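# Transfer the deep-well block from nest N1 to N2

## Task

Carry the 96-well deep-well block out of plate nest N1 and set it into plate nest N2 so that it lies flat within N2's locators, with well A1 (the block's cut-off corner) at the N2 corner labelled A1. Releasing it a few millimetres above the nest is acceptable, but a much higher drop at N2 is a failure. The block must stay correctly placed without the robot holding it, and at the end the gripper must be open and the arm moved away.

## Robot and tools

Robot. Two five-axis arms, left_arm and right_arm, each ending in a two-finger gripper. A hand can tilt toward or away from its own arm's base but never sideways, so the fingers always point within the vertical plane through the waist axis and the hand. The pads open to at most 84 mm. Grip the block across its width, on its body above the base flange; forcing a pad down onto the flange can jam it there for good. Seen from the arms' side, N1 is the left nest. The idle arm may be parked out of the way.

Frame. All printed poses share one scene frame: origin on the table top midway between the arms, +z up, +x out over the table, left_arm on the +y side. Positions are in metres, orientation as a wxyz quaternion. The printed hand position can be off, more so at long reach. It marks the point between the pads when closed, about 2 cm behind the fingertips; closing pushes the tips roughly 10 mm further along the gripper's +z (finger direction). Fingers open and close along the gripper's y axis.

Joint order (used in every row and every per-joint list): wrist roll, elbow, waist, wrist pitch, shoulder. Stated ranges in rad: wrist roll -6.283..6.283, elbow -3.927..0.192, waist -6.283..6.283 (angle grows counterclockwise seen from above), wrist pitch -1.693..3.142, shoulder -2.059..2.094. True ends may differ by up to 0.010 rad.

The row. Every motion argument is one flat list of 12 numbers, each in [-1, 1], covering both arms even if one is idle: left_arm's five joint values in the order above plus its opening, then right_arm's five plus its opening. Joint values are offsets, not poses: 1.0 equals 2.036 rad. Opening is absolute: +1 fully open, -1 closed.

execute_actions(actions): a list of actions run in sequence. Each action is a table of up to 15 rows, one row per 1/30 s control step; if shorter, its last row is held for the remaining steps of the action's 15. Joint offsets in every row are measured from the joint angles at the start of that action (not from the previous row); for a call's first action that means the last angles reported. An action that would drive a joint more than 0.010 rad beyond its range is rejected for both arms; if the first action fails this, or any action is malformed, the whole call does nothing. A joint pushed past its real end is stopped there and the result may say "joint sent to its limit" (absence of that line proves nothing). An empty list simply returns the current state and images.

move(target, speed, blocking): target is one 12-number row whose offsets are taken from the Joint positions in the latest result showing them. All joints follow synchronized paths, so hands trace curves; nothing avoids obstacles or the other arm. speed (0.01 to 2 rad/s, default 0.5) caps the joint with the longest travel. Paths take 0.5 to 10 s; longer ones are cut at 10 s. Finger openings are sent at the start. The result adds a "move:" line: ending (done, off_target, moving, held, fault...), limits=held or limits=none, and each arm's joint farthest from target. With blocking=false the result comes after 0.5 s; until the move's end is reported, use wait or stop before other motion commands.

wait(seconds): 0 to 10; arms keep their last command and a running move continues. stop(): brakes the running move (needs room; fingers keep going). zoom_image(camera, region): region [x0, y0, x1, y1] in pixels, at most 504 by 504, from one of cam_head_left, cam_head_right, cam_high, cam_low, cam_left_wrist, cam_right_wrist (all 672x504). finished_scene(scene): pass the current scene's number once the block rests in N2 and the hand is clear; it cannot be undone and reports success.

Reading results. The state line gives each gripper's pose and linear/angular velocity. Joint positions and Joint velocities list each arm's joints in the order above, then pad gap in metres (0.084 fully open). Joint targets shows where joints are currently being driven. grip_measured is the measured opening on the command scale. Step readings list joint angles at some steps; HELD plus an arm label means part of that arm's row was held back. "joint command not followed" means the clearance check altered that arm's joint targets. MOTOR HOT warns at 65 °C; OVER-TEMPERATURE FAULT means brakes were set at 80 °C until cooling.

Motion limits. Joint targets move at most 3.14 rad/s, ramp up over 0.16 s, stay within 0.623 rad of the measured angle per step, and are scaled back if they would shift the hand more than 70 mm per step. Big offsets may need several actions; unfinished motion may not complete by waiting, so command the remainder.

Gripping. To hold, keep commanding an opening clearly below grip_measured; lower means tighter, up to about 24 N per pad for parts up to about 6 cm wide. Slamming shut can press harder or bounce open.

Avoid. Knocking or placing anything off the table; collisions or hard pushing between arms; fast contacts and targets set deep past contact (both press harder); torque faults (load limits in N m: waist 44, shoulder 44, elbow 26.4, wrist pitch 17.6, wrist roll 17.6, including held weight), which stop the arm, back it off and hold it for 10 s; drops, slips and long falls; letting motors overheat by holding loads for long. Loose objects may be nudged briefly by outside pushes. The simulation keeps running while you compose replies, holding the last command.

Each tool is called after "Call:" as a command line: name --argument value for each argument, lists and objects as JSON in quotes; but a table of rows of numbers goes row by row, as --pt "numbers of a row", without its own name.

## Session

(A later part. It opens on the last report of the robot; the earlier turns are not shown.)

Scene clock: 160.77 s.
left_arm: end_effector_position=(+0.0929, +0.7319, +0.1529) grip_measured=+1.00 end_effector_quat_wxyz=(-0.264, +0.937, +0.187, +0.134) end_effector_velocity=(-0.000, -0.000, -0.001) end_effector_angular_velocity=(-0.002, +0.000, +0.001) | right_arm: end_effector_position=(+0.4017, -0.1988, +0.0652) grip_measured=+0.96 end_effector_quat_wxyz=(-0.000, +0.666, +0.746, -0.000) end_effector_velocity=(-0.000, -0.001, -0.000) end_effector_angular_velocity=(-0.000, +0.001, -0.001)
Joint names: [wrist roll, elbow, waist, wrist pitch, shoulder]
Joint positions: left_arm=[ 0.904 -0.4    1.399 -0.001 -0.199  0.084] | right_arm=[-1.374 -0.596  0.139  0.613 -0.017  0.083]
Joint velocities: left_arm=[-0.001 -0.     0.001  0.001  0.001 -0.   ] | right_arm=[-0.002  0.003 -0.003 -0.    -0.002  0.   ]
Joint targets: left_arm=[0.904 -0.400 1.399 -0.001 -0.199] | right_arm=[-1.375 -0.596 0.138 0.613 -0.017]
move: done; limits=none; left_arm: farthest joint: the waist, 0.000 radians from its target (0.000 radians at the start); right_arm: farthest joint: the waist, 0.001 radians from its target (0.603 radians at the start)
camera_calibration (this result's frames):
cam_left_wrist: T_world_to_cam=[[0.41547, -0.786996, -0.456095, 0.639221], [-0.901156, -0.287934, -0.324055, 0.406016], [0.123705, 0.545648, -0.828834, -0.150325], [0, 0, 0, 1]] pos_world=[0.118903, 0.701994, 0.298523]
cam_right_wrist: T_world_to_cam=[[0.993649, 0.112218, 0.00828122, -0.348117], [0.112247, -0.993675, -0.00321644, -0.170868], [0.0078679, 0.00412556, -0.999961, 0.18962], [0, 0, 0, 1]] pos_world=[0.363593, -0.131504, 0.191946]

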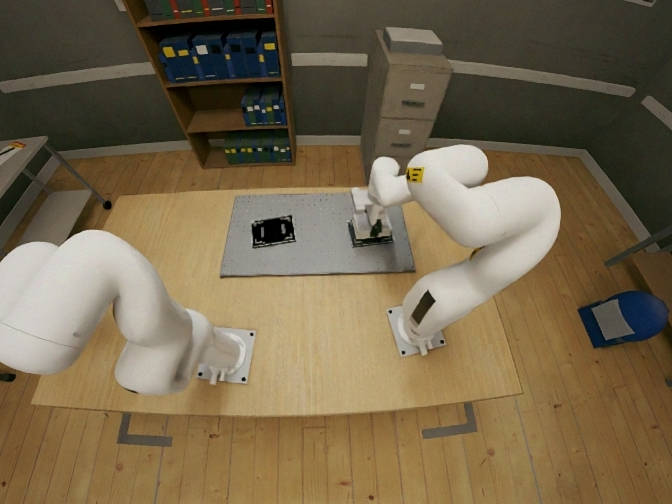

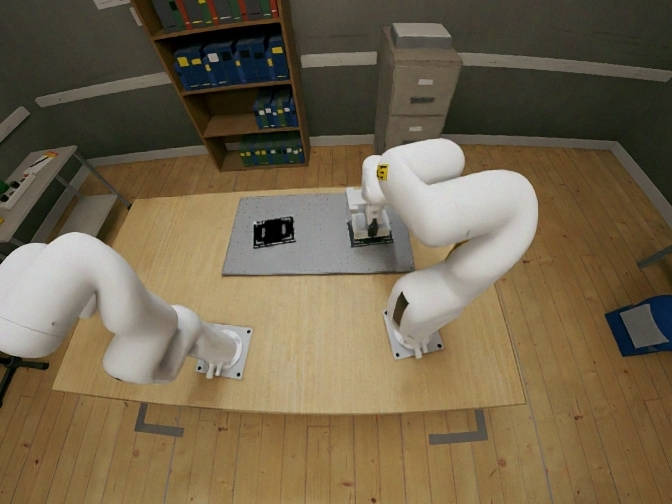

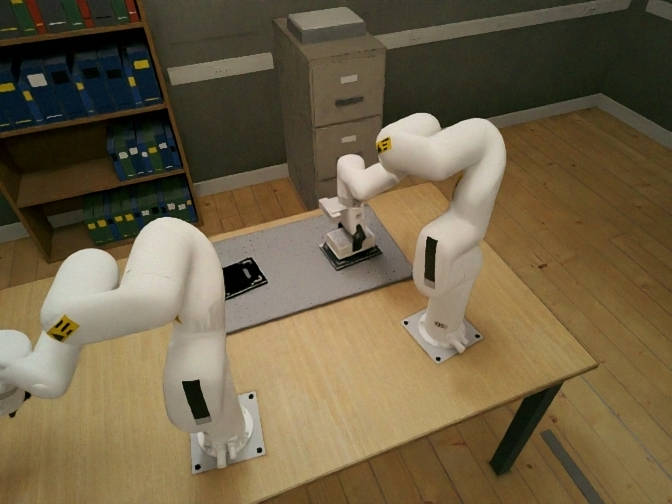

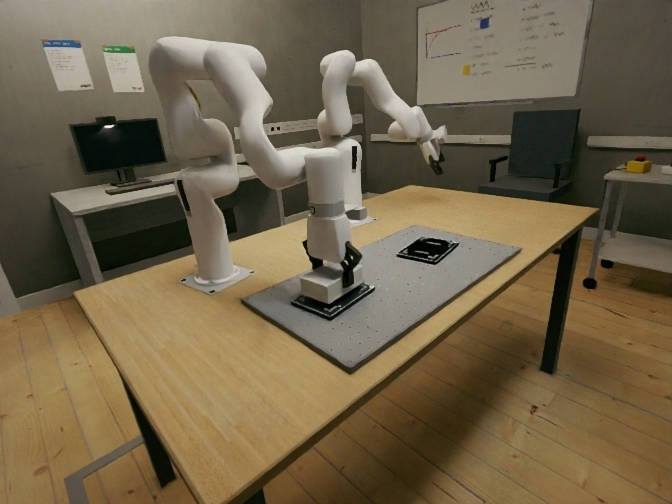

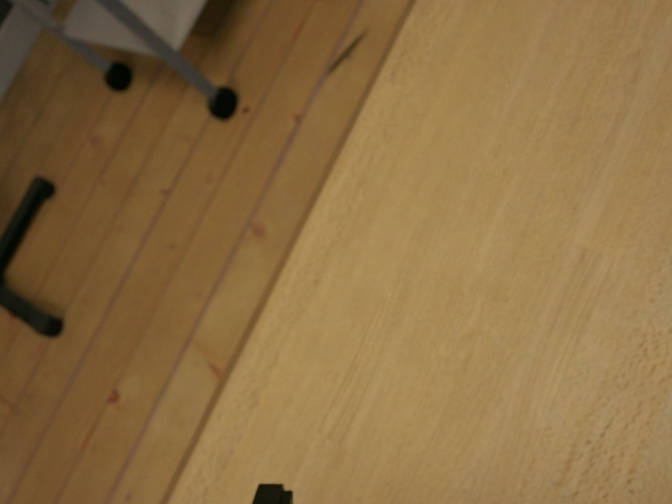

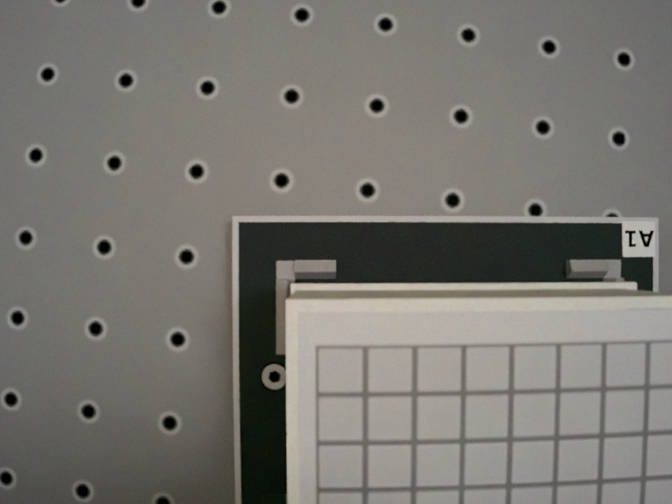

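Call:
move --target '[0, 0, 0, 0, 0, 1, 0.00015, 0.00365, 0.00015, -0.02448, 0.02083, -0.6]' --speed 0.04

Call:
zoom_image --camera "cam_right_wrist" --region '[210, 200, 420, 420]'

Call:
zoom_image --camera "cam_right_wrist" --region '[552, 200, 672, 320]'

Call:
zoom_image --camera "cam_low" --region '[280, 240, 390, 330]'

Scene clock: 168.53 s.
left_arm: end_effector_position=(+0.0929, +0.7319, +0.1529) grip_measured=+1.00 end_effector_quat_wxyz=(-0.264, +0.937, +0.187, +0.134) end_effector_velocity=(-0.000, -0.000, -0.001) end_effector_angular_velocity=(-0.001, -0.000, +0.002) | right_arm: end_effector_position=(+0.4017, -0.1986, +0.0503) grip_measured=+0.96 end_effector_quat_wxyz=(-0.000, +0.666, +0.746, -0.000) end_effector_velocity=(+0.000, +0.000, -0.000) end_effector_angular_velocity=(+0.000, -0.001, +0.001)
Joint names: [wrist roll, elbow, waist, wrist pitch, shoulder]
Joint positions: left_arm=[ 0.904 -0.4    1.399 -0.001 -0.199  0.084] | right_arm=[-1.374 -0.589  0.139  0.563  0.026  0.083]
Joint velocities: left_arm=[-0.001 -0.     0.     0.     0.001 -0.   ] | right_arm=[ 0.    -0.001  0.001 -0.002  0.002 -0.   ]
Joint targets: left_arm=[0.904 -0.400 1.399 -0.001 -0.199] | right_arm=[-1.374 -0.589 0.139 0.563 0.026]
move: done; limits=none; left_arm: farthest joint: the waist, 0.000 radians from its target (0.000 radians at the start); right_arm: farthest joint: the waist, 0.000 radians from its target (0.001 radians at the start)
camera_calibration (this result's frames):
cam_left_wrist: T_world_to_cam=[[0.41547, -0.786996, -0.456095, 0.639221], [-0.901156, -0.287934, -0.324055, 0.406016], [0.123705, 0.545648, -0.828834, -0.150325], [0, 0, 0, 1]] pos_world=[0.118903, 0.701994, 0.298522]
cam_right_wrist: T_world_to_cam=[[0.993648, 0.112217, 0.00837511, -0.348002], [0.112247, -0.993675, -0.00323508, -0.170795], [0.00795911, 0.00415461, -0.99996, 0.174679], [0, 0, 0, 1]] pos_world=[0.363573, -0.131388, 0.177034]

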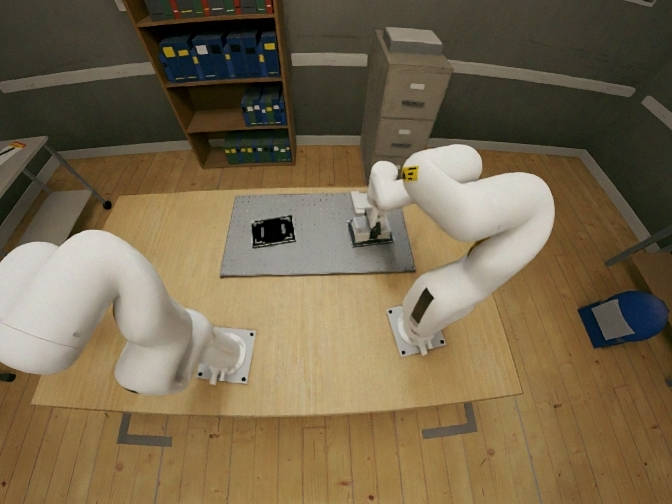

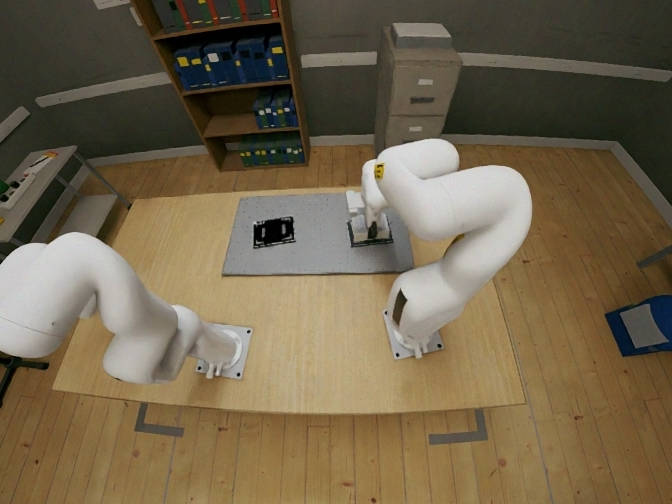

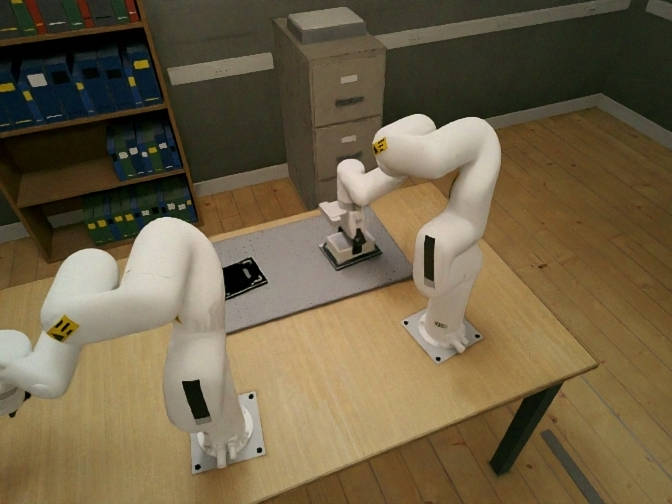

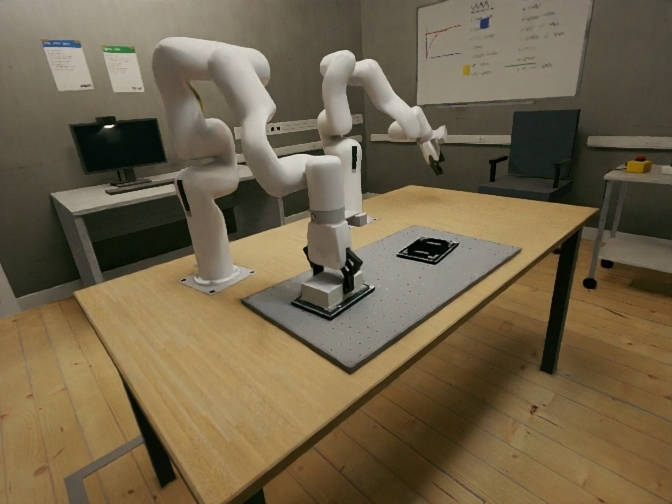

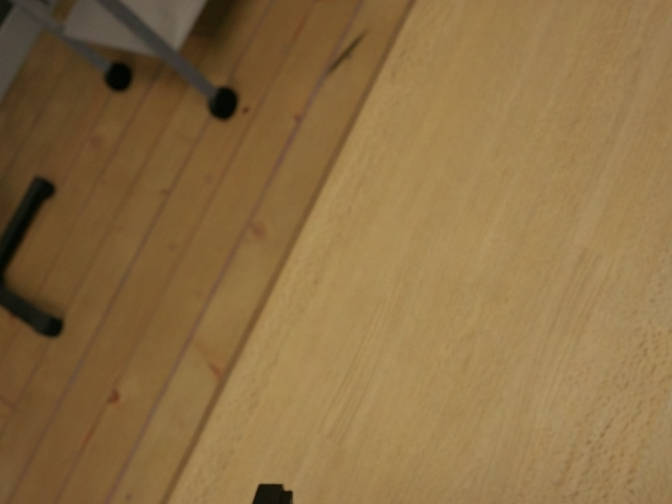

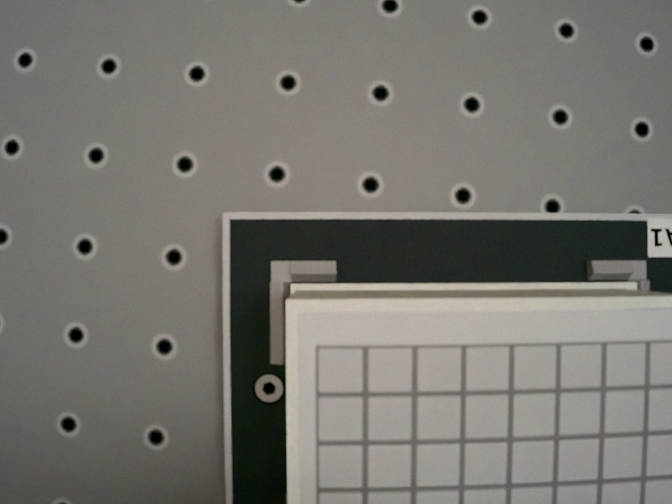

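Region (210, 200, 420, 420) of cam_right_wrist's 672x504 image, scaled by 2.291, with more detail than that image has; it fills the left 481 columns of this view, and the rest is white.

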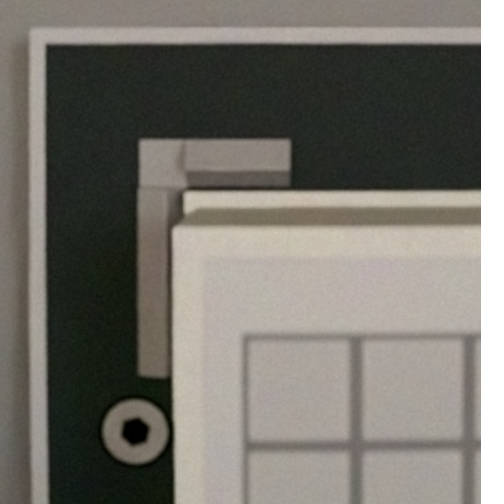

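Region (552, 200, 672, 320) of cam_right_wrist's 672x504 image, scaled by 4.200, with more detail than that image has.

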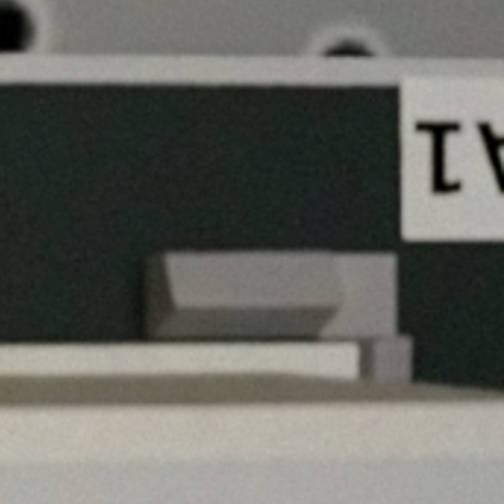

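Region (280, 240, 390, 330) of cam_low's 672x504 image, scaled by 4.582, with more detail than that image has; it fills the top 412 rows of this view, and the rest is white.

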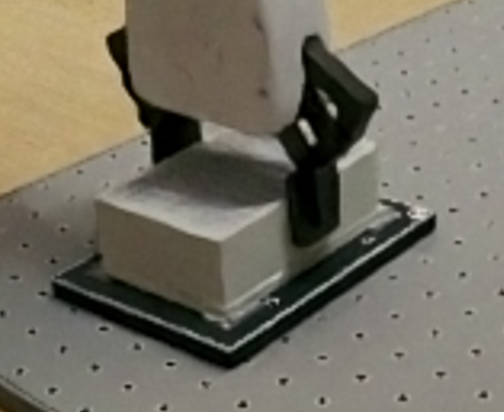

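Call:
execute_actions --actions '[[[0,0,0,0,0,1,0,0,0,0,0,0.5],[0,0,0,0,0,1,0,0,0,0,0,0.9],[0,0,0,0,0,1,0,0,0,0,0,1]]]'

Scene clock: 177.53 s.
left_arm: end_effector_position=(+0.0929, +0.7319, +0.1529) grip_measured=+1.00 end_effector_quat_wxyz=(-0.264, +0.937, +0.187, +0.134) end_effector_velocity=(-0.000, -0.000, -0.000) end_effector_angular_velocity=(-0.001, -0.000, +0.001) | right_arm: end_effector_position=(+0.4017, -0.1986, +0.0504) grip_measured=+1.00 end_effector_quat_wxyz=(+0.000, +0.666, +0.746, +0.000) end_effector_velocity=(-0.001, -0.000, -0.001) end_effector_angular_velocity=(-0.001, +0.002, +0.000)
Joint names: [wrist roll, elbow, waist, wrist pitch, shoulder]
Joint positions: left_arm=[ 0.904 -0.4    1.399 -0.001 -0.199  0.084] | right_arm=[-1.374 -0.589  0.139  0.563  0.025  0.084]
Joint velocities: left_arm=[-0.001  0.     0.    -0.     0.     0.   ] | right_arm=[ 0.     0.001  0.     0.     0.001 -0.   ]
Joint targets: left_arm=[0.904 -0.400 1.399 -0.001 -0.199] | right_arm=[-1.374 -0.589 0.139 0.563 0.026]
Step readings (joint positions):
0: left_arm=[0.904 -0.400 1.399 -0.001 -0.199] | right_arm=[-1.374 -0.589 0.139 0.563 0.026]
1: left_arm=[0.904 -0.400 1.399 -0.001 -0.199] | right_arm=[-1.374 -0.589 0.139 0.563 0.026]
2: left_arm=[0.904 -0.400 1.399 -0.001 -0.199] | right_arm=[-1.374 -0.589 0.139 0.563 0.026]
4: left_arm=[0.904 -0.400 1.399 -0.001 -0.199] | right_arm=[-1.374 -0.589 0.139 0.563 0.026]
8: left_arm=[0.904 -0.400 1.399 -0.001 -0.199] | right_arm=[-1.374 -0.589 0.139 0.563 0.025]
15: Joint positions above
camera_calibration (this result's frames):
cam_left_wrist: T_world_to_cam=[[0.41547, -0.786996, -0.456095, 0.639221], [-0.901156, -0.287934, -0.324055, 0.406015], [0.123705, 0.545648, -0.828834, -0.150325], [0, 0, 0, 1]] pos_world=[0.118903, 0.701994, 0.298522]
cam_right_wrist: T_world_to_cam=[[0.993647, 0.112217, 0.00853424, -0.348065], [0.112248, -0.993675, -0.00326674, -0.170782], [0.00811368, 0.00420393, -0.999958, 0.174677], [0, 0, 0, 1]] pos_world=[0.363606, -0.131378, 0.177082]

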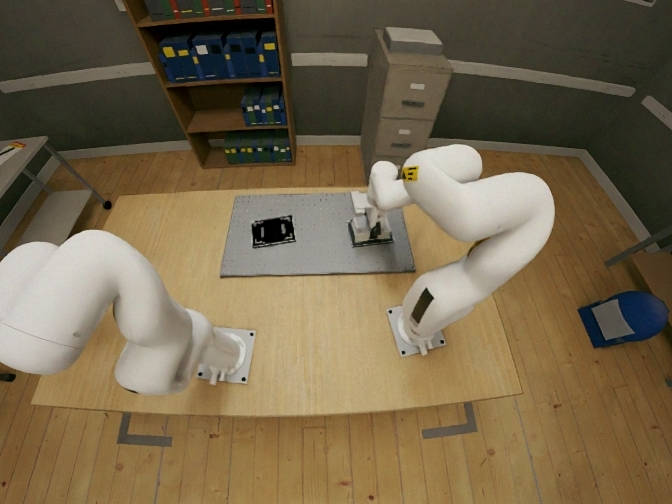

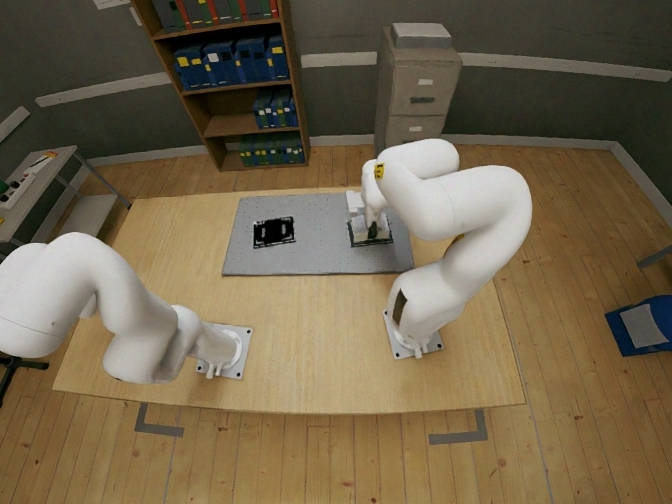

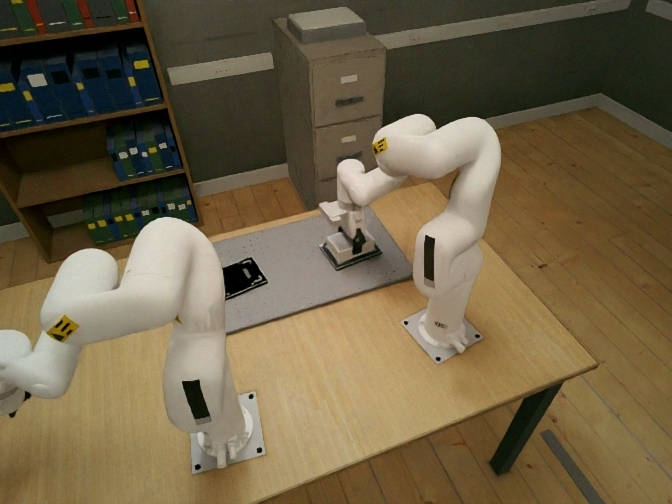

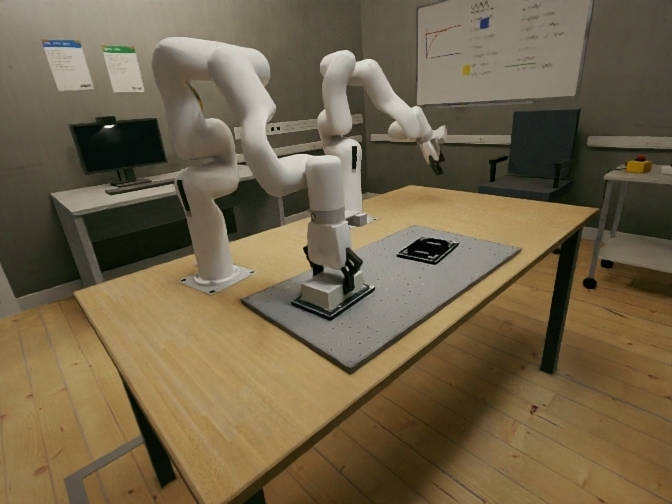

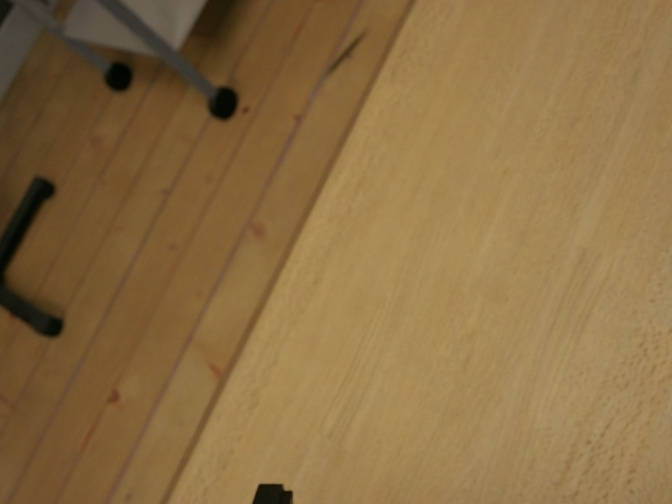

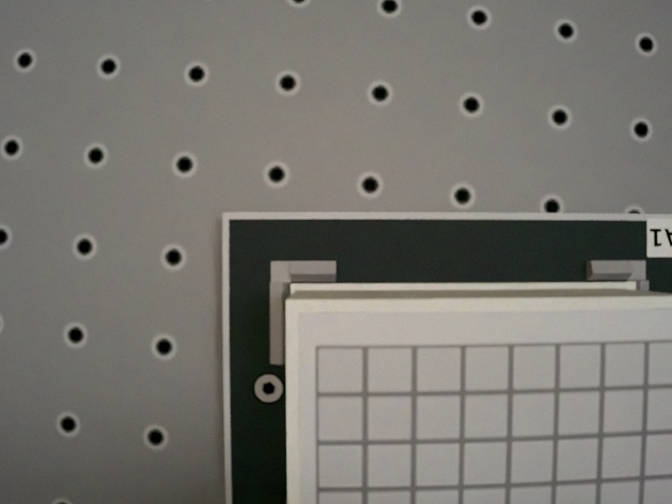

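Call:
move --target '[0, 0, 0, 0, 0, 1, 0, -0.0384, 0, 0.2287, -0.1903, 1]' --speed 0.22

Call:
zoom_image --camera "cam_low" --region '[280, 240, 390, 330]'

Call:
zoom_image --camera "cam_high" --region '[305, 210, 395, 280]'

Scene clock: 182.17 s.
left_arm: end_effector_position=(+0.0929, +0.7319, +0.1529) grip_measured=+1.00 end_effector_quat_wxyz=(-0.264, +0.937, +0.187, +0.134) end_effector_velocity=(+0.000, -0.000, -0.000) end_effector_angular_velocity=(-0.001, -0.001, +0.001) | right_arm: end_effector_position=(+0.3765, -0.2067, +0.1901) grip_measured=+1.00 end_effector_quat_wxyz=(-0.000, +0.666, +0.746, -0.000) end_effector_velocity=(+0.000, -0.000, +0.001) end_effector_angular_velocity=(+0.000, -0.001, -0.002)
Joint names: [wrist roll, elbow, waist, wrist pitch, shoulder]
Joint positions: left_arm=[ 0.904 -0.4    1.399 -0.001 -0.199  0.084] | right_arm=[-1.374 -0.667  0.139  1.029 -0.361  0.084]
Joint velocities: left_arm=[-0.002 -0.    -0.     0.001  0.     0.   ] | right_arm=[ 0.001 -0.001 -0.001  0.002 -0.002 -0.   ]
Joint targets: left_arm=[0.904 -0.400 1.399 -0.001 -0.199] | right_arm=[-1.374 -0.667 0.139 1.029 -0.362]
move: done; limits=none; left_arm: farthest joint: the waist, 0.000 radians from its target (0.000 radians at the start); right_arm: farthest joint: the shoulder, 0.001 radians from its target (0.388 radians at the start)
camera_calibration (this result's frames):
cam_left_wrist: T_world_to_cam=[[0.415469, -0.786996, -0.456095, 0.639221], [-0.901156, -0.287934, -0.324055, 0.406015], [0.123705, 0.545648, -0.828834, -0.150325], [0, 0, 0, 1]] pos_world=[0.118903, 0.701994, 0.298522]
cam_right_wrist: T_world_to_cam=[[0.99365, 0.112214, 0.0081986, -0.323218], [0.112243, -0.993676, -0.00319996, -0.175506], [0.00778767, 0.00409988, -0.999961, 0.314722], [0, 0, 0, 1]] pos_world=[0.338414, -0.139417, 0.316798]

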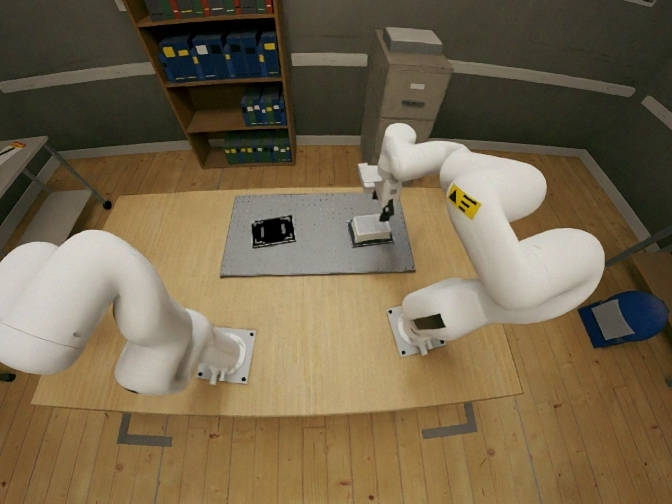

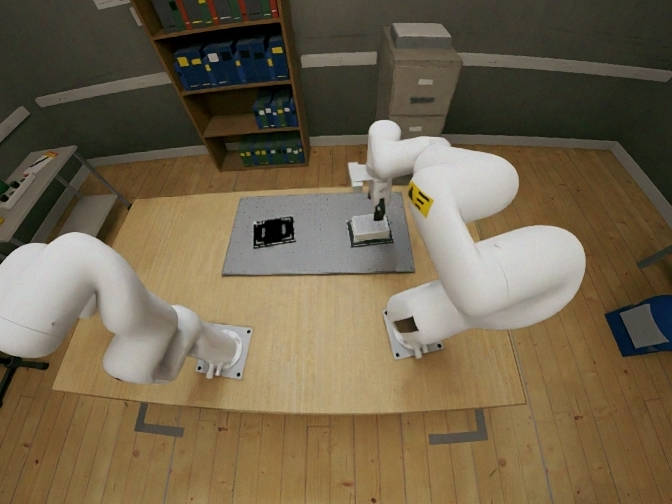

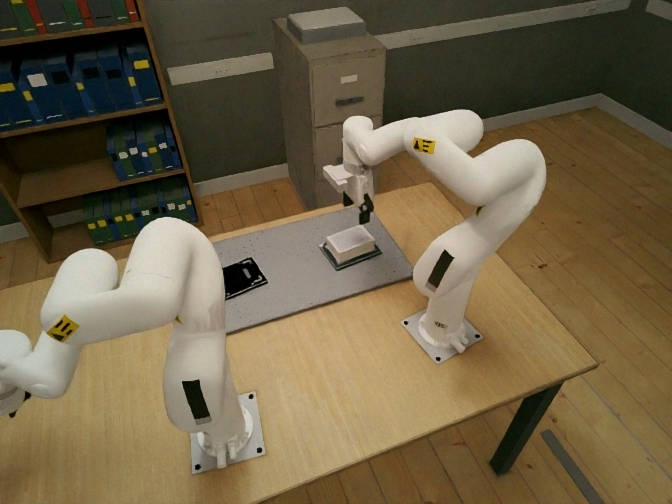

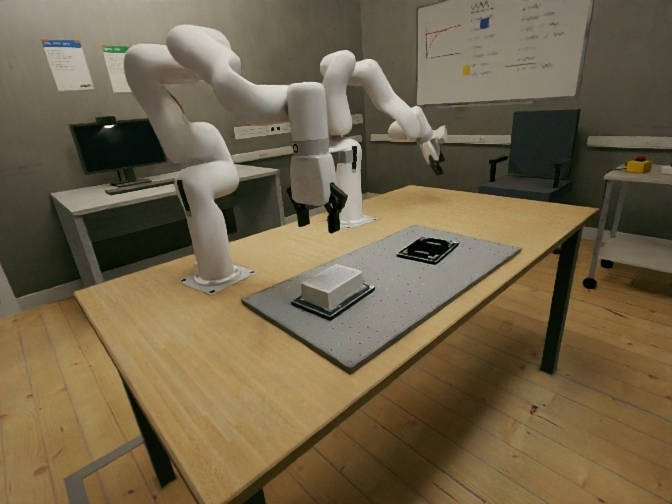

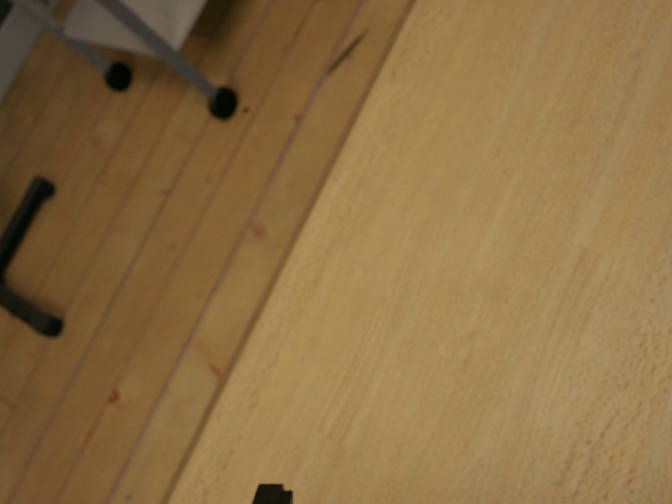

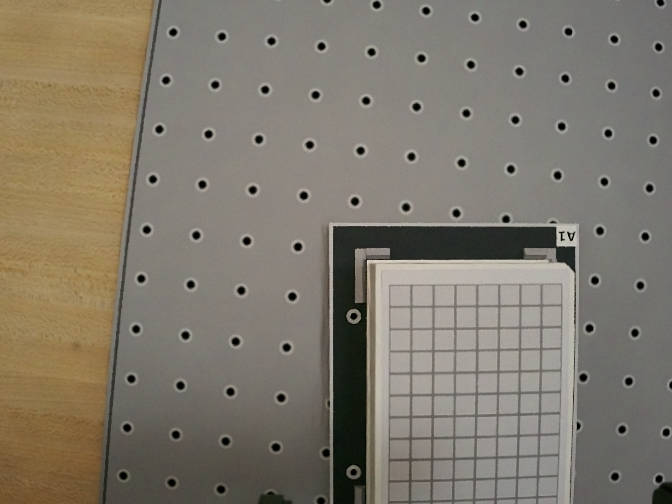

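Region (280, 240, 390, 330) of cam_low's 672x504 image, scaled by 4.582, with more detail than that image has; it fills the top 412 rows of this view, and the rest is white.

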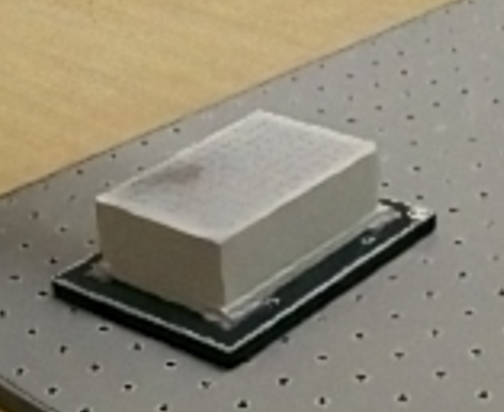

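Region (305, 210, 395, 280) of cam_high's 672x504 image, scaled by 5.600, with more detail than that image has.

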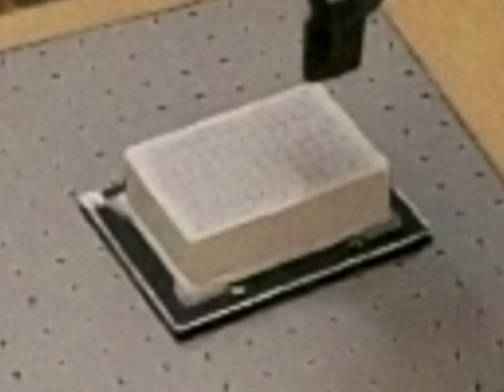

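Call:
finished_scene --scene 1

The scene is finished: the task was done.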